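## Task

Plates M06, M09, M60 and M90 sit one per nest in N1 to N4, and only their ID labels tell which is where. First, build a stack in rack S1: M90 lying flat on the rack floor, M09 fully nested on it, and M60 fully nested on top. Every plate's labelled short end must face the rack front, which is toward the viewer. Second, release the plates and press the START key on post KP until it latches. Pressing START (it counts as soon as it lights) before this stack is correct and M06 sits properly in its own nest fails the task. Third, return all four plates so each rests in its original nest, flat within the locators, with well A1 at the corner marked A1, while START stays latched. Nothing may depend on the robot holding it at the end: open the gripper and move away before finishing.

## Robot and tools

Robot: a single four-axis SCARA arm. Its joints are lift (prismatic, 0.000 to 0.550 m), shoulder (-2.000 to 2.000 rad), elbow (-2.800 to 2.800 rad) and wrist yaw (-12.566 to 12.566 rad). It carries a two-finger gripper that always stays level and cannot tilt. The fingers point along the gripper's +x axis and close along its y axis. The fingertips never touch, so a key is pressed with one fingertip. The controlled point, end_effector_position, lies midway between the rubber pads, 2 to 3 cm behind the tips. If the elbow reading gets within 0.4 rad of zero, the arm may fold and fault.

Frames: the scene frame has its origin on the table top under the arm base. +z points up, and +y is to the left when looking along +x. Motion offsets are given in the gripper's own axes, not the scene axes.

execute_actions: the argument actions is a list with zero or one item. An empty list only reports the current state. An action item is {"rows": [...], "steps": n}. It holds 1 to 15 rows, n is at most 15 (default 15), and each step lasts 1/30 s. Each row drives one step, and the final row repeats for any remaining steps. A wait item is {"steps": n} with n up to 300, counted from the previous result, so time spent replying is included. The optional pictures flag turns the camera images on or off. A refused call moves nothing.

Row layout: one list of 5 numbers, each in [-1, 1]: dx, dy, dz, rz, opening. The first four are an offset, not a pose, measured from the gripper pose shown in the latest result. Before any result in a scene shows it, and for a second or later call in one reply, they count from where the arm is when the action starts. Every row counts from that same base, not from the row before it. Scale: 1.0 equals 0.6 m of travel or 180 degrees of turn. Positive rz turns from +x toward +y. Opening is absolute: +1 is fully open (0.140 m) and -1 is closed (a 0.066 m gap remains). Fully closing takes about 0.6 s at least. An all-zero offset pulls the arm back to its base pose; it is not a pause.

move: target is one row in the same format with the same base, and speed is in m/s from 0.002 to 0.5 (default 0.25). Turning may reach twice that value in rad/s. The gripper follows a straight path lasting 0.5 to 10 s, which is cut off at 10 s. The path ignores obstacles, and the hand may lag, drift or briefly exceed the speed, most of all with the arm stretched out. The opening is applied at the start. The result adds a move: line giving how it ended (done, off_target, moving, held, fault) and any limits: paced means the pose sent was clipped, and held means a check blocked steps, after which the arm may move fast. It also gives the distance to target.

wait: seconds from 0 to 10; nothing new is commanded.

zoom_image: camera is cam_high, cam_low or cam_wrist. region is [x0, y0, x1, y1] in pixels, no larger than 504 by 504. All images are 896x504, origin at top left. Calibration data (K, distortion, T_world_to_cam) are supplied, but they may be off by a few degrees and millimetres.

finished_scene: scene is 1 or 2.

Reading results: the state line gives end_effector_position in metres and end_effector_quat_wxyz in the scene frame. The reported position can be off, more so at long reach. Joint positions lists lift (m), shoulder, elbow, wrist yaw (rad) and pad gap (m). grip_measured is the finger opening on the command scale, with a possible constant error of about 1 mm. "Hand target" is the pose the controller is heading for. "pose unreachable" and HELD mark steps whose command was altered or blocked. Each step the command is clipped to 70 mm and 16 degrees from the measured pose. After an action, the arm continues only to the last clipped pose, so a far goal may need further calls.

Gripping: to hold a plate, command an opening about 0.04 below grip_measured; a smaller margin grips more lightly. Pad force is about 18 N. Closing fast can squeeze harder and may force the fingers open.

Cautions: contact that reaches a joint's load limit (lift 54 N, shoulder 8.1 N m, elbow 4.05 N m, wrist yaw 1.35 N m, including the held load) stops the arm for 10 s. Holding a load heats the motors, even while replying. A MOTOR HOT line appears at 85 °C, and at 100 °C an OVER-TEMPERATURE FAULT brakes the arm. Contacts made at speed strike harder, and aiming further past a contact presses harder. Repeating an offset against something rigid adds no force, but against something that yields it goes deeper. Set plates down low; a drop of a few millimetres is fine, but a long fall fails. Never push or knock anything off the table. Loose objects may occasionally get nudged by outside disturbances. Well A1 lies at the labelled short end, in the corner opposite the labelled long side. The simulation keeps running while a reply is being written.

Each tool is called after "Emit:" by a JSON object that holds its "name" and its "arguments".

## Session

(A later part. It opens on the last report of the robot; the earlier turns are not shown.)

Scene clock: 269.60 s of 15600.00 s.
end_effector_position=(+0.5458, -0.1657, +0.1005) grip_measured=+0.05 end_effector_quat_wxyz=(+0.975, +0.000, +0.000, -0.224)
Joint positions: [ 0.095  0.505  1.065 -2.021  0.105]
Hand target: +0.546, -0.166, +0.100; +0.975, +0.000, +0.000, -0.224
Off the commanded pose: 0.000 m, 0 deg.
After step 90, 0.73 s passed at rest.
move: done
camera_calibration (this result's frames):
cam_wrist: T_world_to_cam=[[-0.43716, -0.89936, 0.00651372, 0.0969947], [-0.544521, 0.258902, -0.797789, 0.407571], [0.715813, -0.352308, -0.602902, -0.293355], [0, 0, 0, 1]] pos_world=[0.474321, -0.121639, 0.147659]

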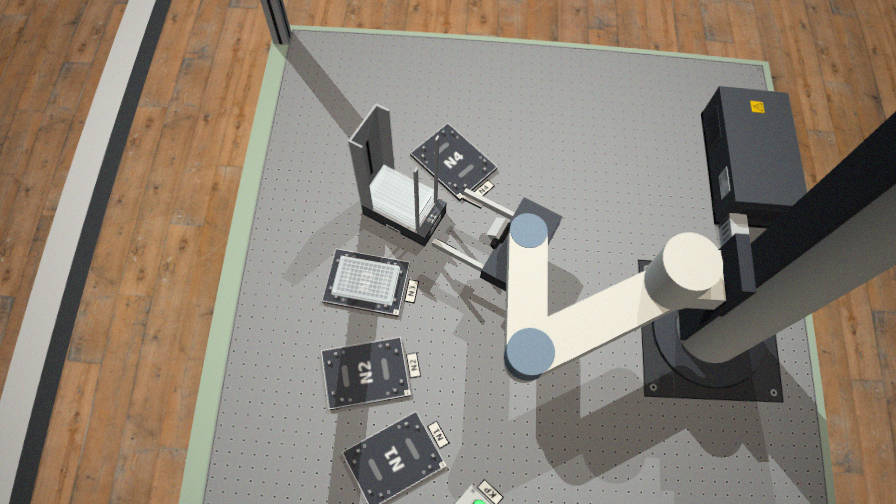

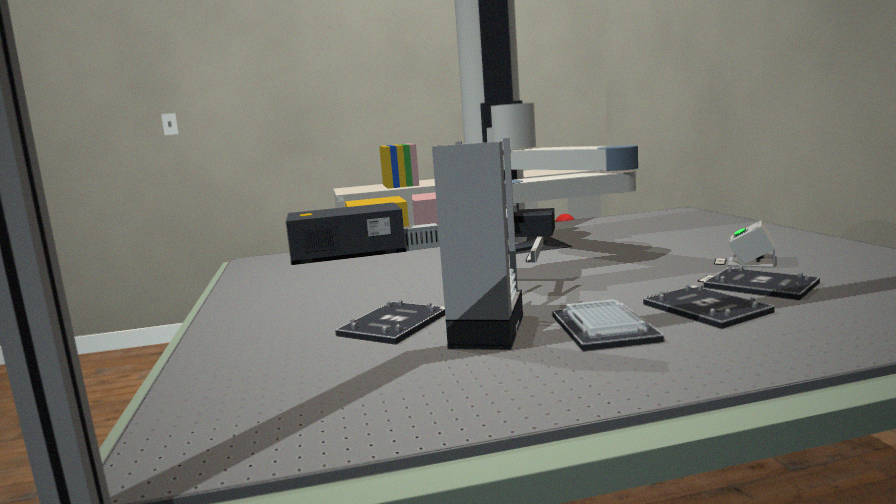

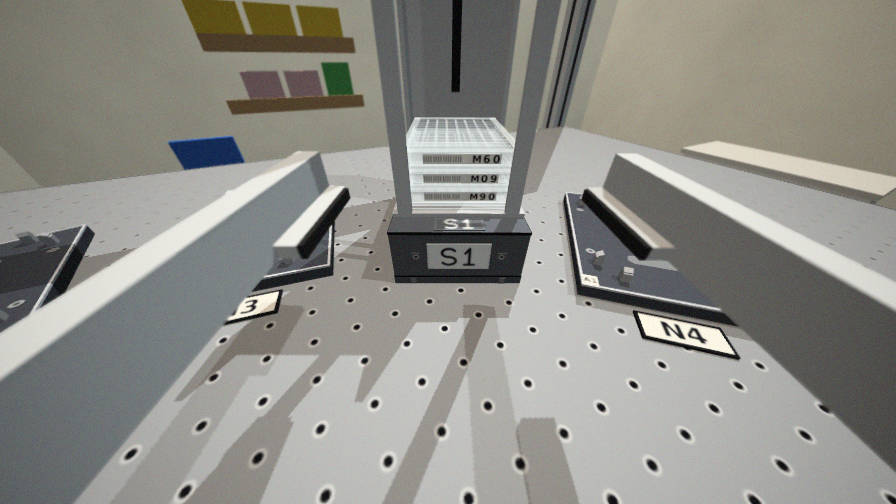

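Emit:
{"name": "move", "arguments": {"target": [0.25,0,-0.0142,0,0.05], "speed": 0.12}}

Emit:
{"name": "move", "arguments": {"target": [0,0,0,0,-0.54]}}

Emit:
{"name": "move", "arguments": {"target": [0,0,0.414,0,-0.54], "speed": 0.12}}

Emit:
{"name": "move", "arguments": {"target": [-0.2104,0.5837,0,0.22,-0.54], "speed": 0.25}}

Emit:
{"name": "move", "arguments": {"target": [0,0,-0.469,0,-0.54], "speed": 0.2}}

Scene clock: 275.00 s of 15600.00 s.
end_effector_position=(+0.6808, -0.2311, +0.0920) grip_measured=+0.05 end_effector_quat_wxyz=(+0.975, +0.000, +0.000, -0.224)
Joint positions: [ 0.087  0.166  1.851 -2.469  0.105]
Hand target: +0.681, -0.231, +0.092; +0.975, +0.000, +0.000, -0.224
Off the commanded pose: 0.000 m, 0 deg.
After step 90, 0.80 s passed at rest.
move: done
camera_calibration (this result's frames):
cam_wrist: T_world_to_cam=[[-0.437021, -0.899428, 0.00651372, 0.0971374], [-0.544561, 0.258818, -0.797789, 0.491247], [0.715868, -0.352197, -0.602902, -0.41814], [0, 0, 0, 1]] pos_world=[0.609298, -0.187043, 0.139181]

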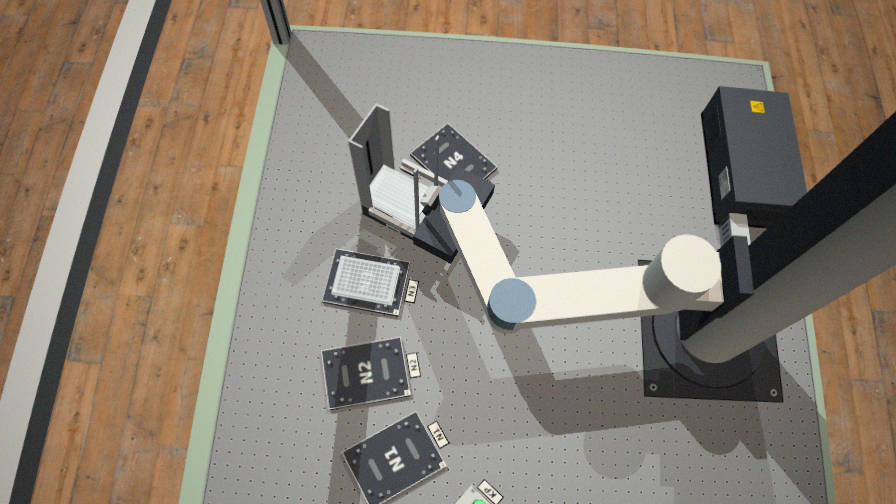

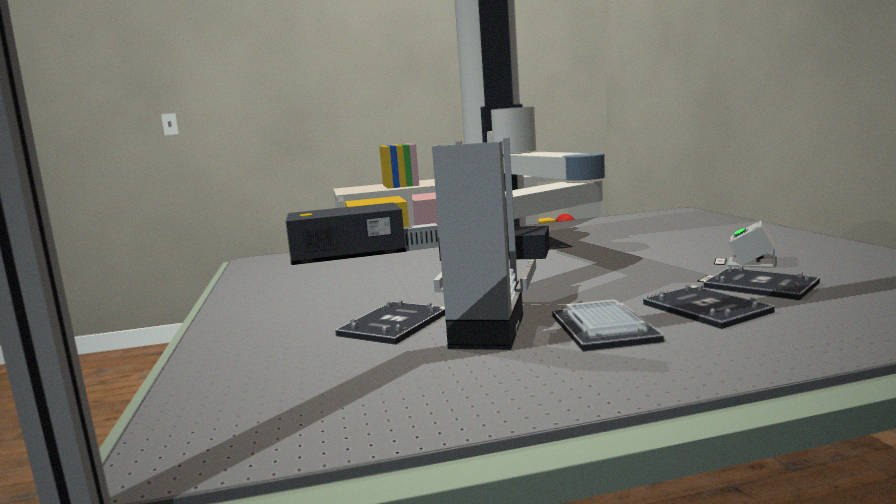

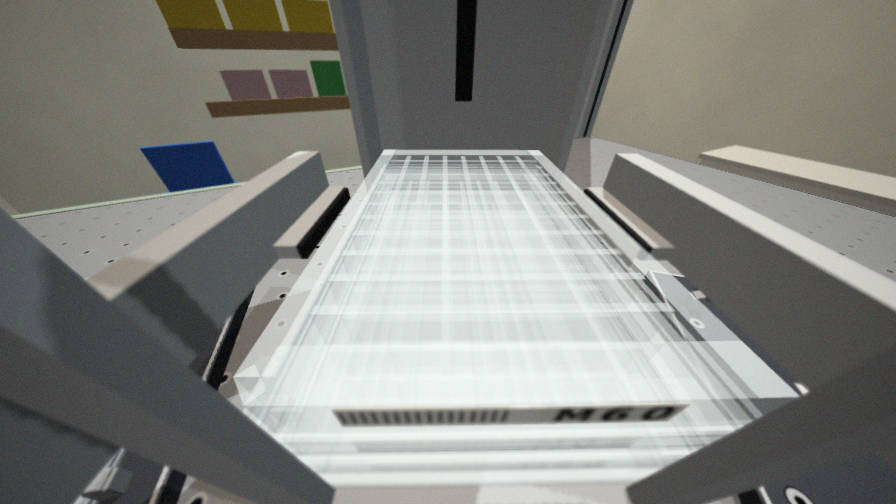

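Scene clock: 275.50 s of 15600.00 s.
end_effector_position=(+0.6808, -0.2311, +0.0920) grip_measured=-0.48 end_effector_quat_wxyz=(+0.975, +0.000, +0.000, -0.224)
Joint positions: [ 0.087  0.166  1.851 -2.469  0.085]
Hand target: +0.681, -0.231, +0.092; +0.975, +0.000, +0.000, -0.224
Off the commanded pose: 0.000 m, 0 deg.
move: done
camera_calibration (this result's frames):
cam_wrist: T_world_to_cam=[[-0.437012, -0.899432, 0.00651372, 0.0971332], [-0.544563, 0.258813, -0.797789, 0.491248], [0.715871, -0.35219, -0.602902, -0.418142], [0, 0, 0, 1]] pos_world=[0.609299, -0.187042, 0.139181]

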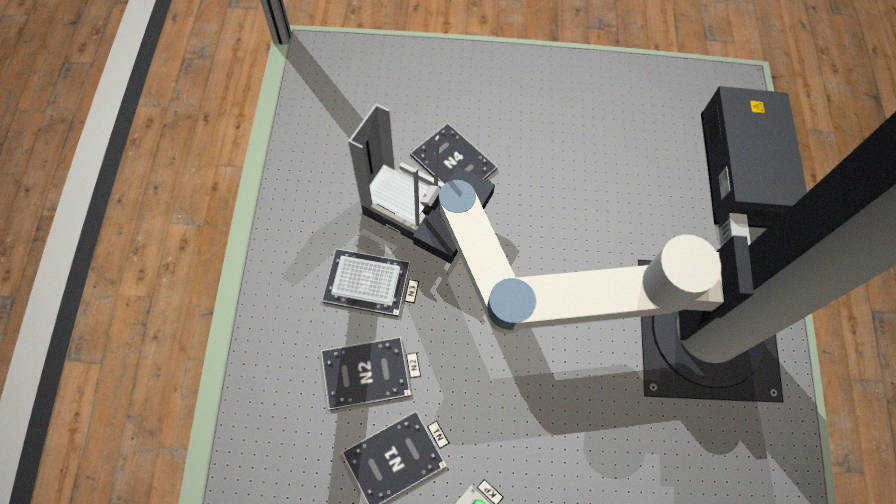

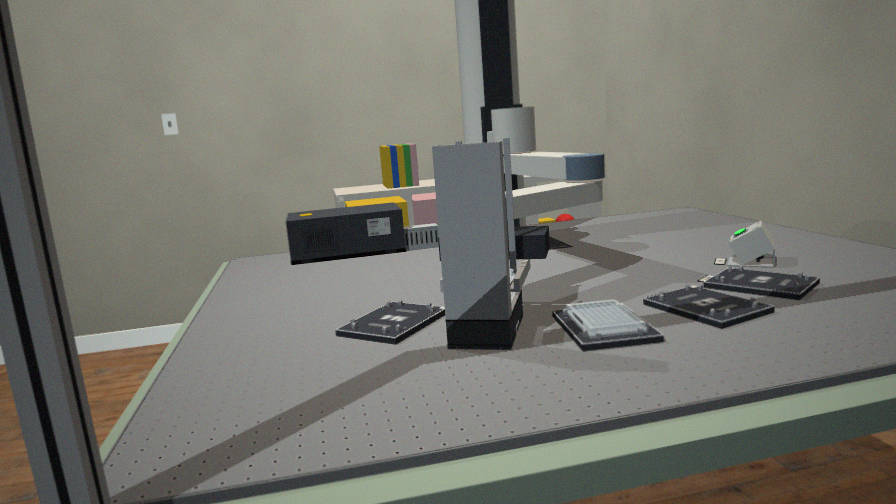

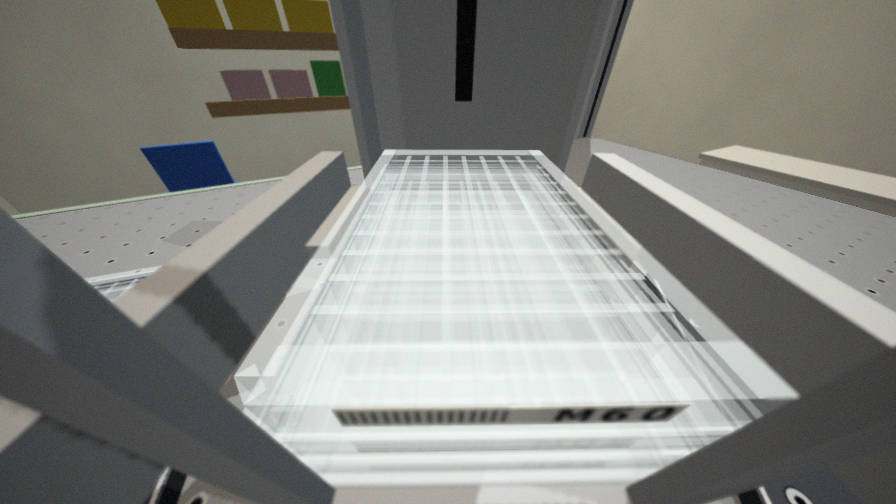

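Scene clock: 277.90 s of 15600.00 s.
end_effector_position=(+0.6808, -0.2311, +0.3404) grip_measured=-0.48 end_effector_quat_wxyz=(+0.975, +0.000, +0.000, -0.224)
Joint positions: [ 0.335  0.166  1.851 -2.469  0.085]
Hand target: +0.681, -0.231, +0.340; +0.975, +0.000, +0.000, -0.224
Off the commanded pose: 0.000 m, 0 deg.
move: done
camera_calibration (this result's frames):
cam_wrist: T_world_to_cam=[[-0.436973, -0.899451, 0.00651372, 0.0954985], [-0.544575, 0.258789, -0.797789, 0.689463], [0.715886, -0.352159, -0.602902, -0.268358], [0, 0, 0, 1]] pos_world=[0.609308, -0.187034, 0.38763]

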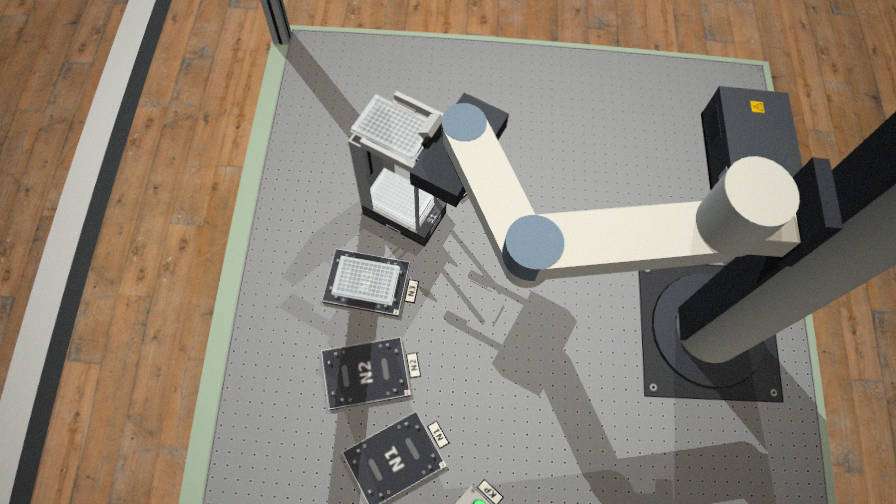

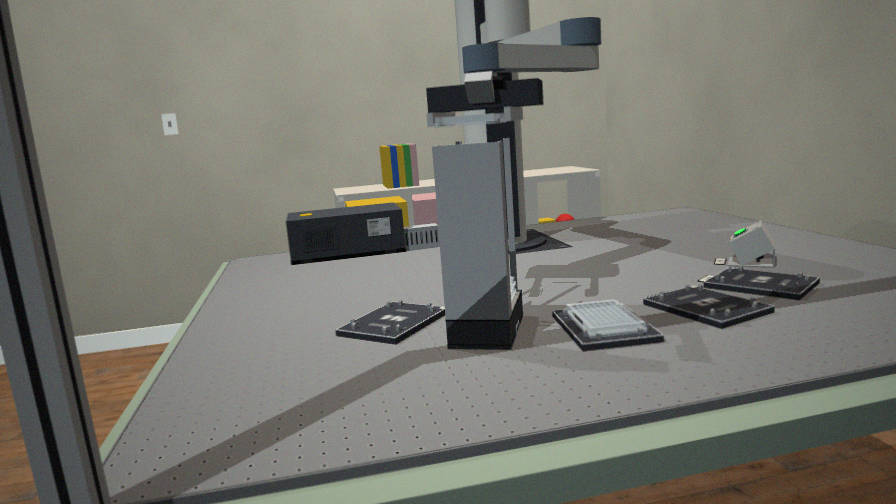

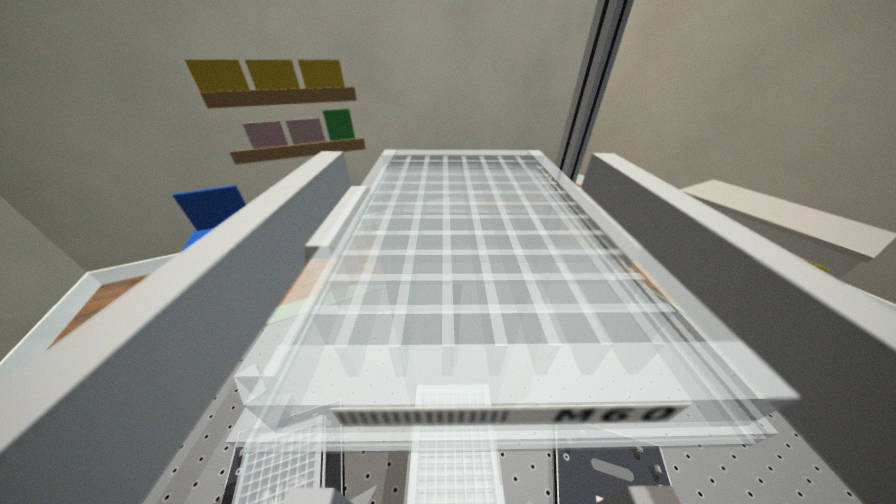

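Scene clock: 279.73 s of 15600.00 s.
end_effector_position=(+0.7198, +0.1393, +0.3404) grip_measured=-0.48 end_effector_quat_wxyz=(+0.993, +0.000, +0.000, +0.120)
Joint positions: [ 0.335  0.823  1.891 -2.474  0.085]
Hand target: +0.720, +0.139, +0.340; +0.993, +0.000, +0.000, +0.120
Off the commanded pose: 0.000 m, 0 deg.
move: done
camera_calibration (this result's frames):
cam_wrist: T_world_to_cam=[[0.237147, -0.971452, 0.00651372, -0.0294682], [-0.584483, -0.148031, -0.797789, 0.700241], [0.775978, 0.185386, -0.602902, -0.28397], [0, 0, 0, 1]] pos_world=[0.636621, 0.127674, 0.38763]

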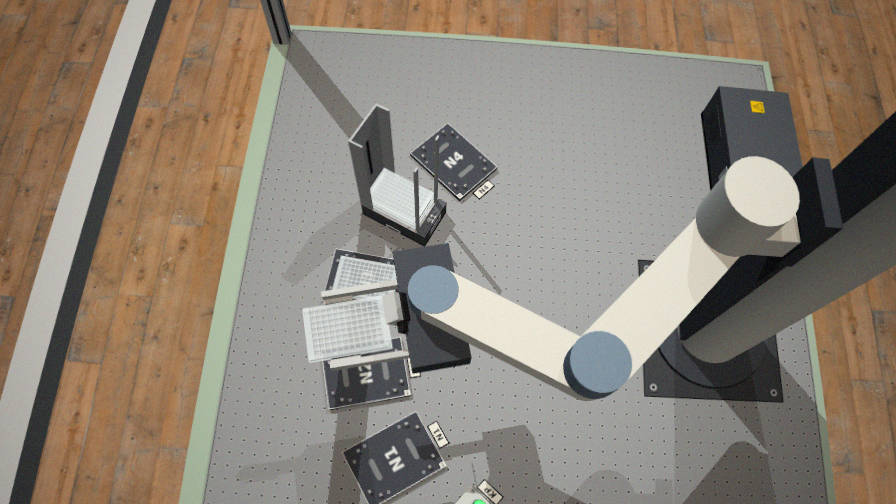

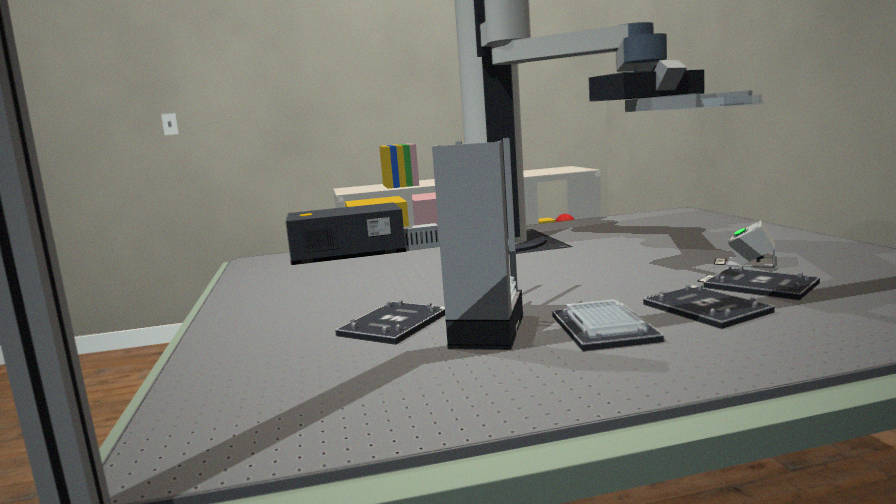

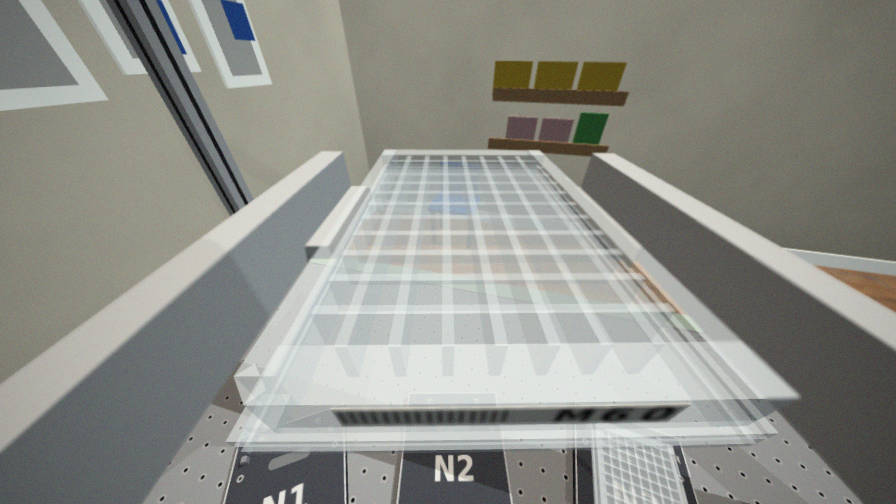

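Scene clock: 281.53 s of 15600.00 s.
end_effector_position=(+0.7198, +0.1393, +0.0590) grip_measured=-0.48 end_effector_quat_wxyz=(+0.993, +0.000, +0.000, +0.120)
Joint positions: [ 0.054  0.823  1.891 -2.474  0.085]
Hand target: +0.720, +0.139, +0.059; +0.993, +0.000, +0.000, +0.120
Off the commanded pose: 0.000 m, 0 deg.
move: done
camera_calibration (this result's frames):
cam_wrist: T_world_to_cam=[[0.23711, -0.971461, 0.00651372, -0.0276203], [-0.584488, -0.148009, -0.797789, 0.475682], [0.775985, 0.185357, -0.602902, -0.453668], [0, 0, 0, 1]] pos_world=[0.636619, 0.127663, 0.106156]

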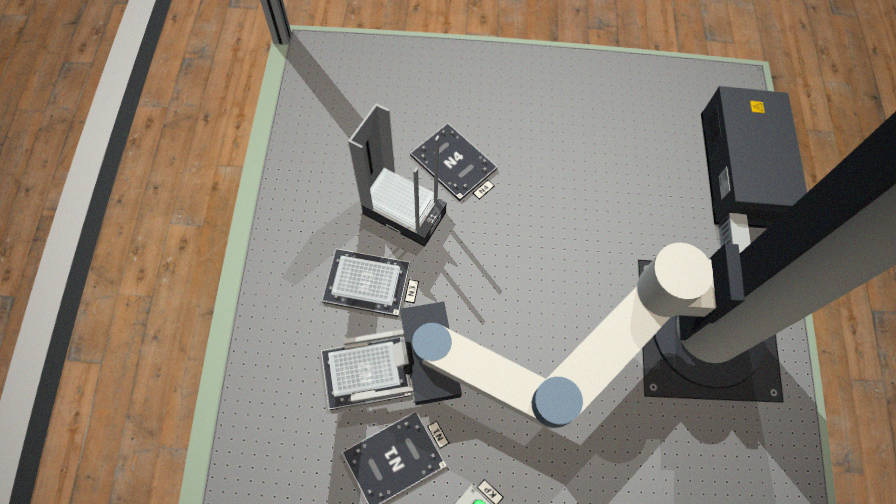

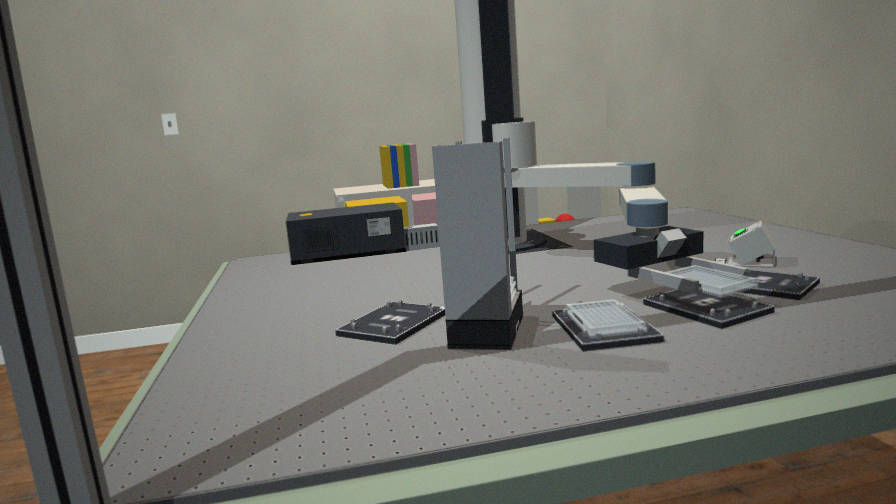

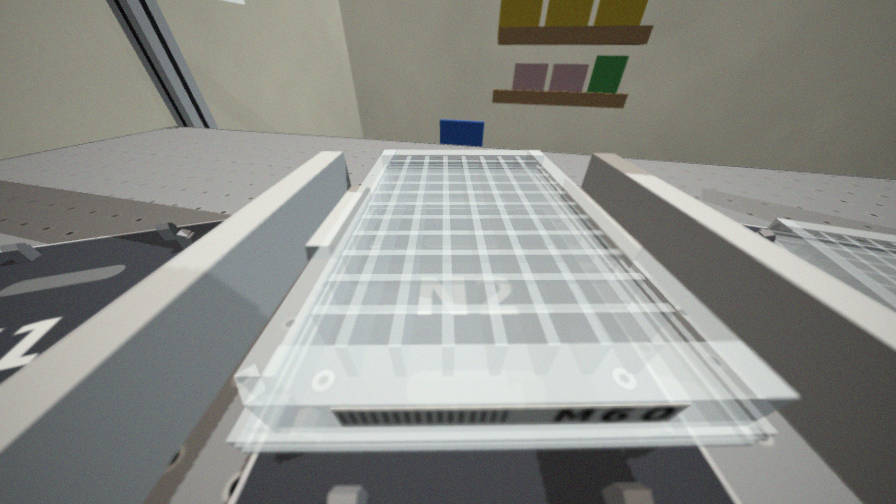

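Emit:
{"name": "move", "arguments": {"target": [0,0,-0.05,0,-0.54], "speed": 0.02}}

Emit:
{"name": "move", "arguments": {"target": [0,0,0,0,0.05]}}

Emit:
{"name": "move", "arguments": {"target": [0,0,0.119,0,0.05], "speed": 0.12}}

Emit:
{"name": "move", "arguments": {"target": [-0.4028,-0.4246,0,-0.2202,0.05]}}

Scene clock: 286.87 s of 15600.00 s.
end_effector_position=(+0.7198, +0.1391, +0.0289) grip_measured=-0.48 end_effector_quat_wxyz=(+0.993, +0.000, +0.000, +0.120)
Joint positions: [ 0.024  0.823  1.891 -2.475  0.085]
Hand target: +0.720, +0.139, +0.029; +0.993, +0.000, +0.000, +0.120
Off the commanded pose: 0.000 m, 0 deg.
After step 90, 0.60 s passed at rest.
move: done
camera_calibration (this result's frames):
cam_wrist: T_world_to_cam=[[0.236373, -0.971641, 0.00651372, -0.0270491], [-0.584601, -0.147565, -0.797789, 0.45173], [0.776125, 0.184767, -0.602902, -0.471766], [0, 0, 0, 1]] pos_world=[0.636625, 0.127545, 0.0761328]

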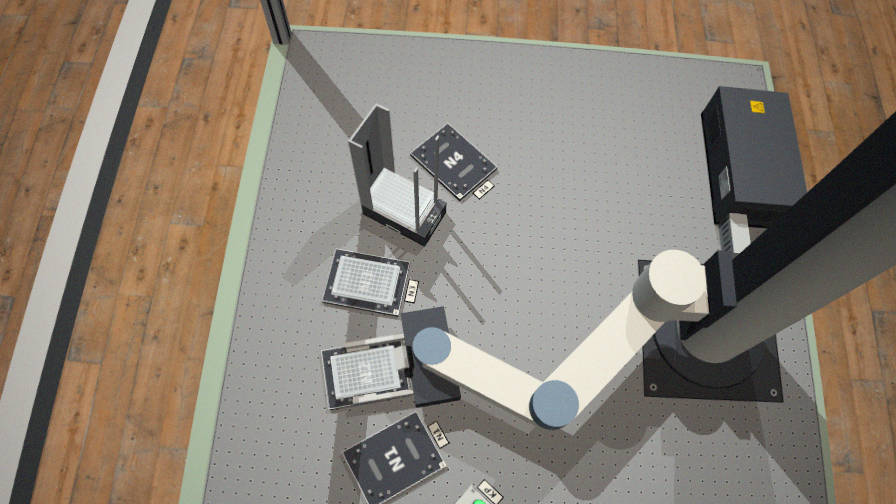

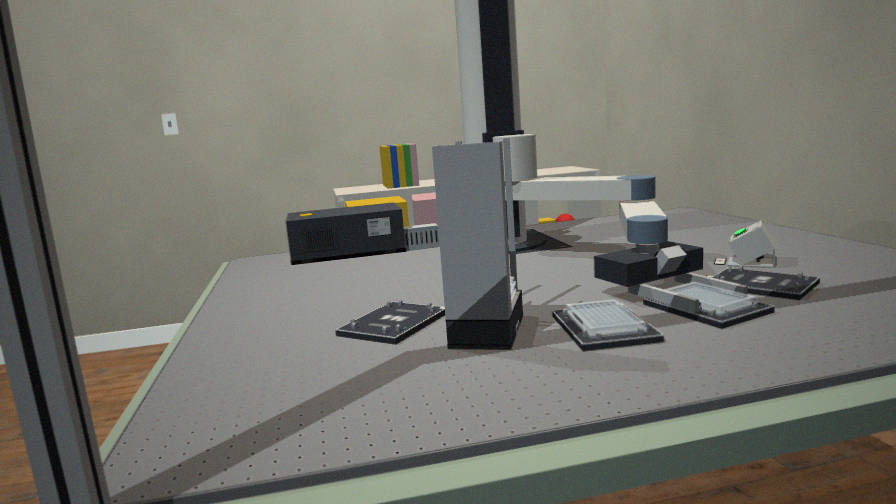

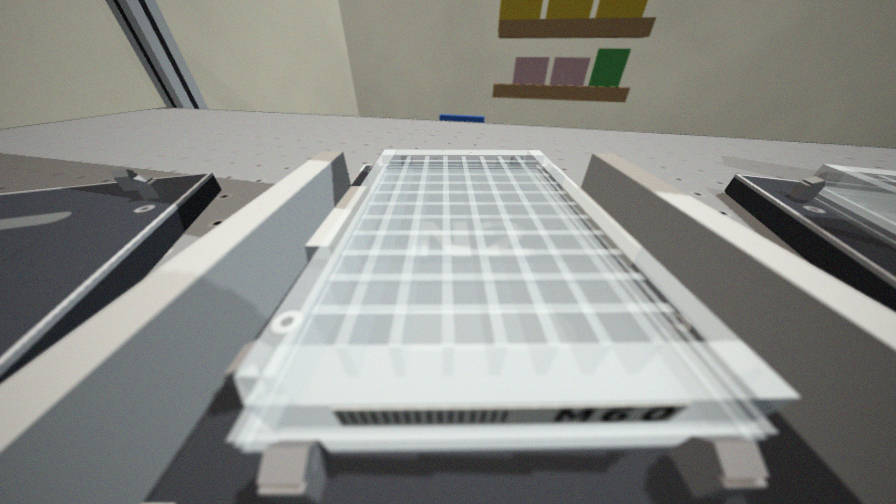

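Scene clock: 287.37 s of 15600.00 s.
end_effector_position=(+0.7198, +0.1391, +0.0289) grip_measured=+0.05 end_effector_quat_wxyz=(+0.993, +0.000, +0.000, +0.120)
Joint positions: [ 0.024  0.823  1.891 -2.475  0.105]
Hand target: +0.720, +0.139, +0.029; +0.993, +0.000, +0.000, +0.120
Off the commanded pose: 0.000 m, 0 deg.
move: done
camera_calibration (this result's frames):
cam_wrist: T_world_to_cam=[[0.236273, -0.971665, 0.00651372, -0.0269941], [-0.584616, -0.147505, -0.797789, 0.45173], [0.776144, 0.184688, -0.602902, -0.471765], [0, 0, 0, 1]] pos_world=[0.636625, 0.127533, 0.0761328]

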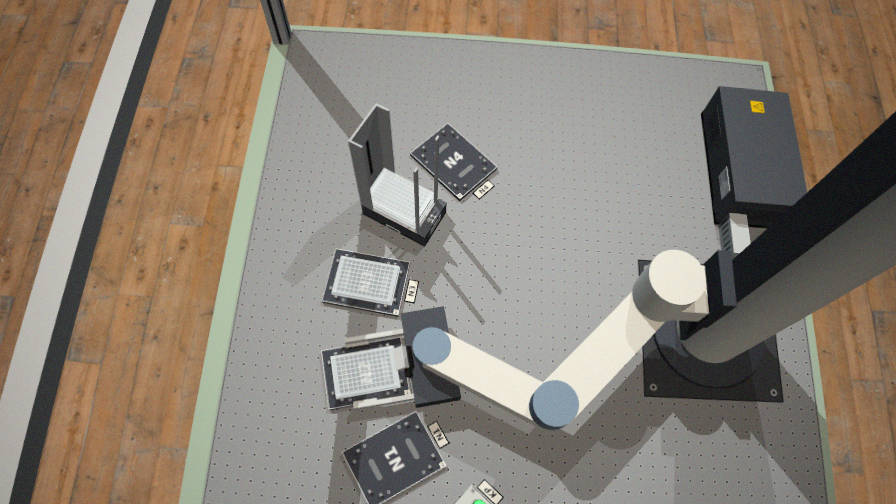

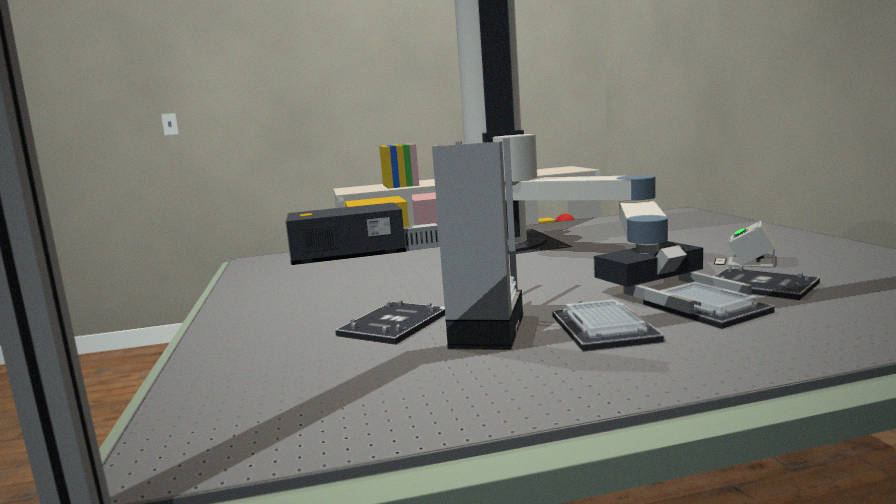

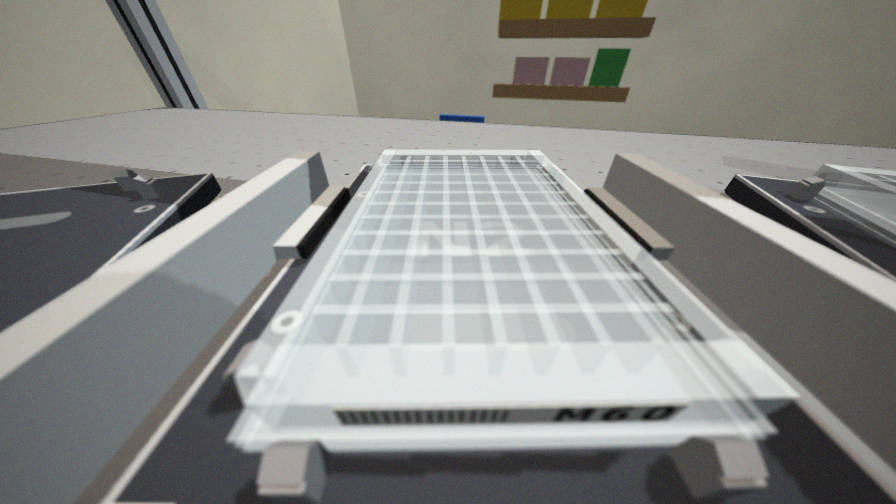

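Scene clock: 288.30 s of 15600.00 s.
end_effector_position=(+0.7198, +0.1391, +0.1004) grip_measured=+0.05 end_effector_quat_wxyz=(+0.993, +0.000, +0.000, +0.120)
Joint positions: [ 0.095  0.823  1.891 -2.475  0.105]
Hand target: +0.720, +0.139, +0.100; +0.993, +0.000, +0.000, +0.120
Off the commanded pose: 0.000 m, 0 deg.
move: done
camera_calibration (this result's frames):
cam_wrist: T_world_to_cam=[[0.236309, -0.971656, 0.00651372, -0.0274746], [-0.58461, -0.147527, -0.797789, 0.508744], [0.776137, 0.184717, -0.602902, -0.428684], [0, 0, 0, 1]] pos_world=[0.636627, 0.127543, 0.147594]

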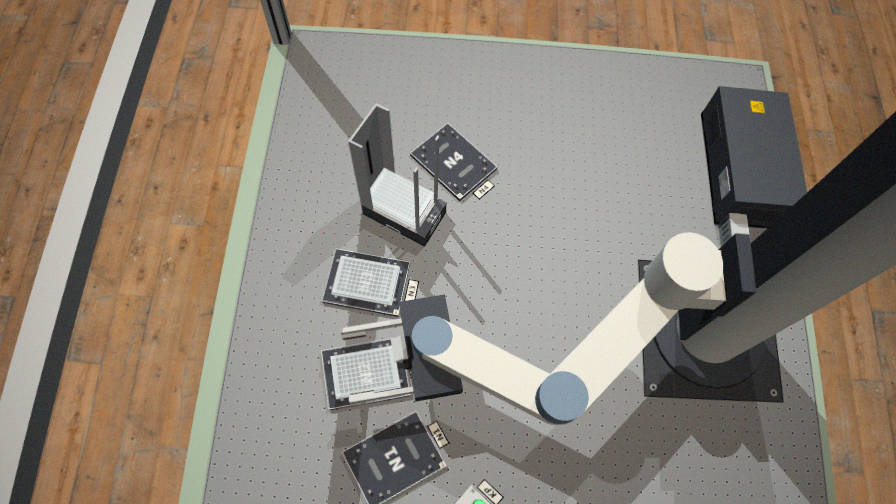

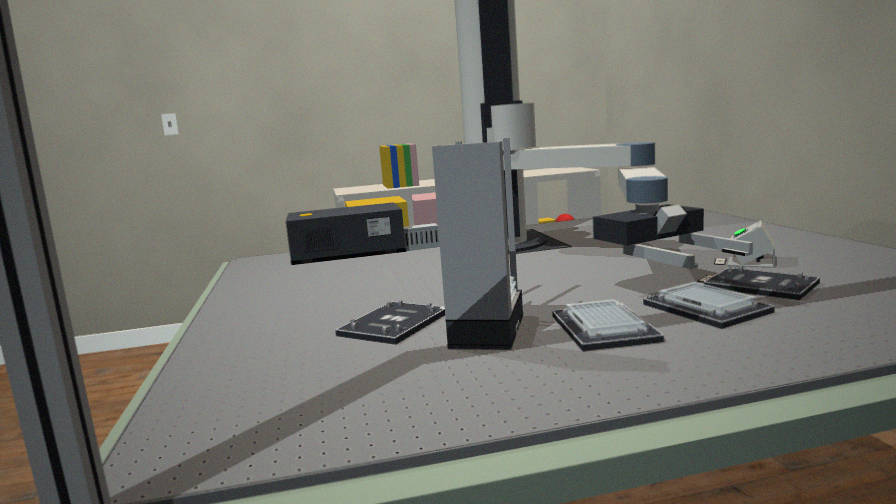

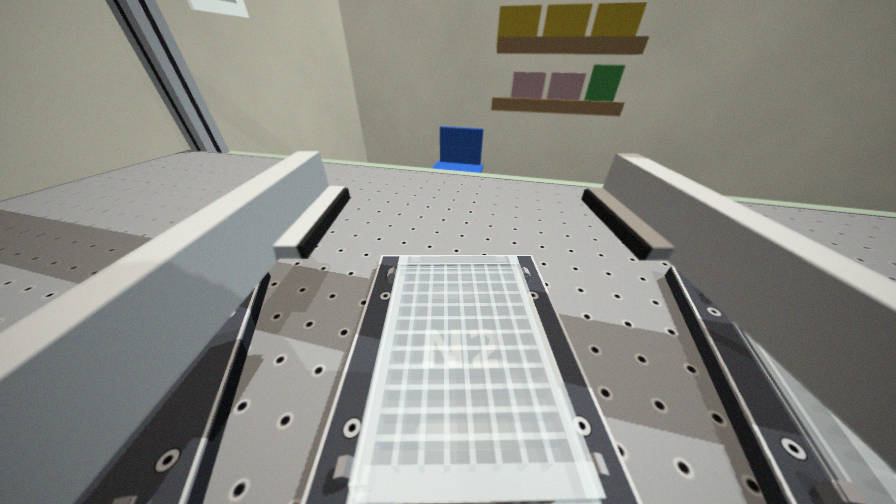

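Scene clock: 290.10 s of 15600.00 s.
end_effector_position=(+0.5455, -0.1659, +0.1004) grip_measured=+0.05 end_effector_quat_wxyz=(+0.974, +0.000, +0.000, -0.224)
Joint positions: [ 0.095  0.504  1.064 -2.021  0.105]
Hand target: +0.546, -0.166, +0.100; +0.975, +0.000, +0.000, -0.224
Off the commanded pose: 0.000 m, 0 deg.
move: done
camera_calibration (this result's frames):
cam_wrist: T_world_to_cam=[[-0.438348, -0.898782, 0.00651372, 0.0974192], [-0.544178, 0.259621, -0.797789, 0.407324], [0.715347, -0.353254, -0.602902, -0.293141], [0, 0, 0, 1]] pos_world=[0.474058, -0.121745, 0.147588]

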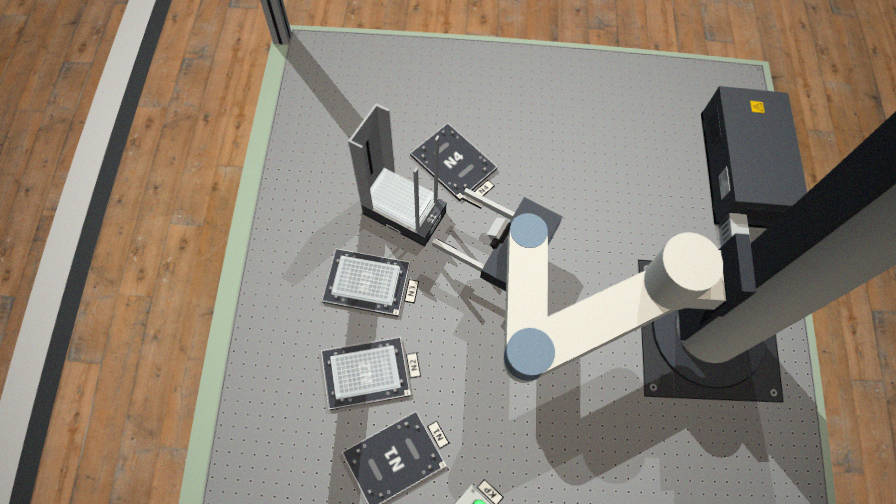

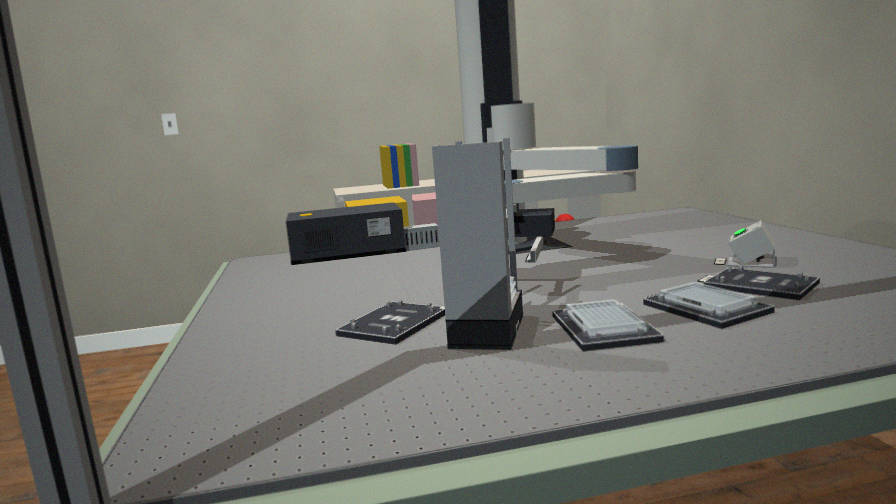

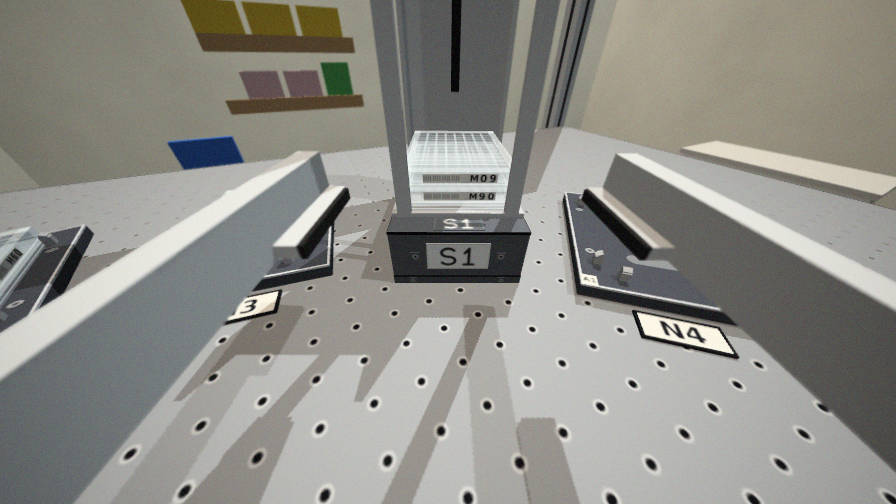

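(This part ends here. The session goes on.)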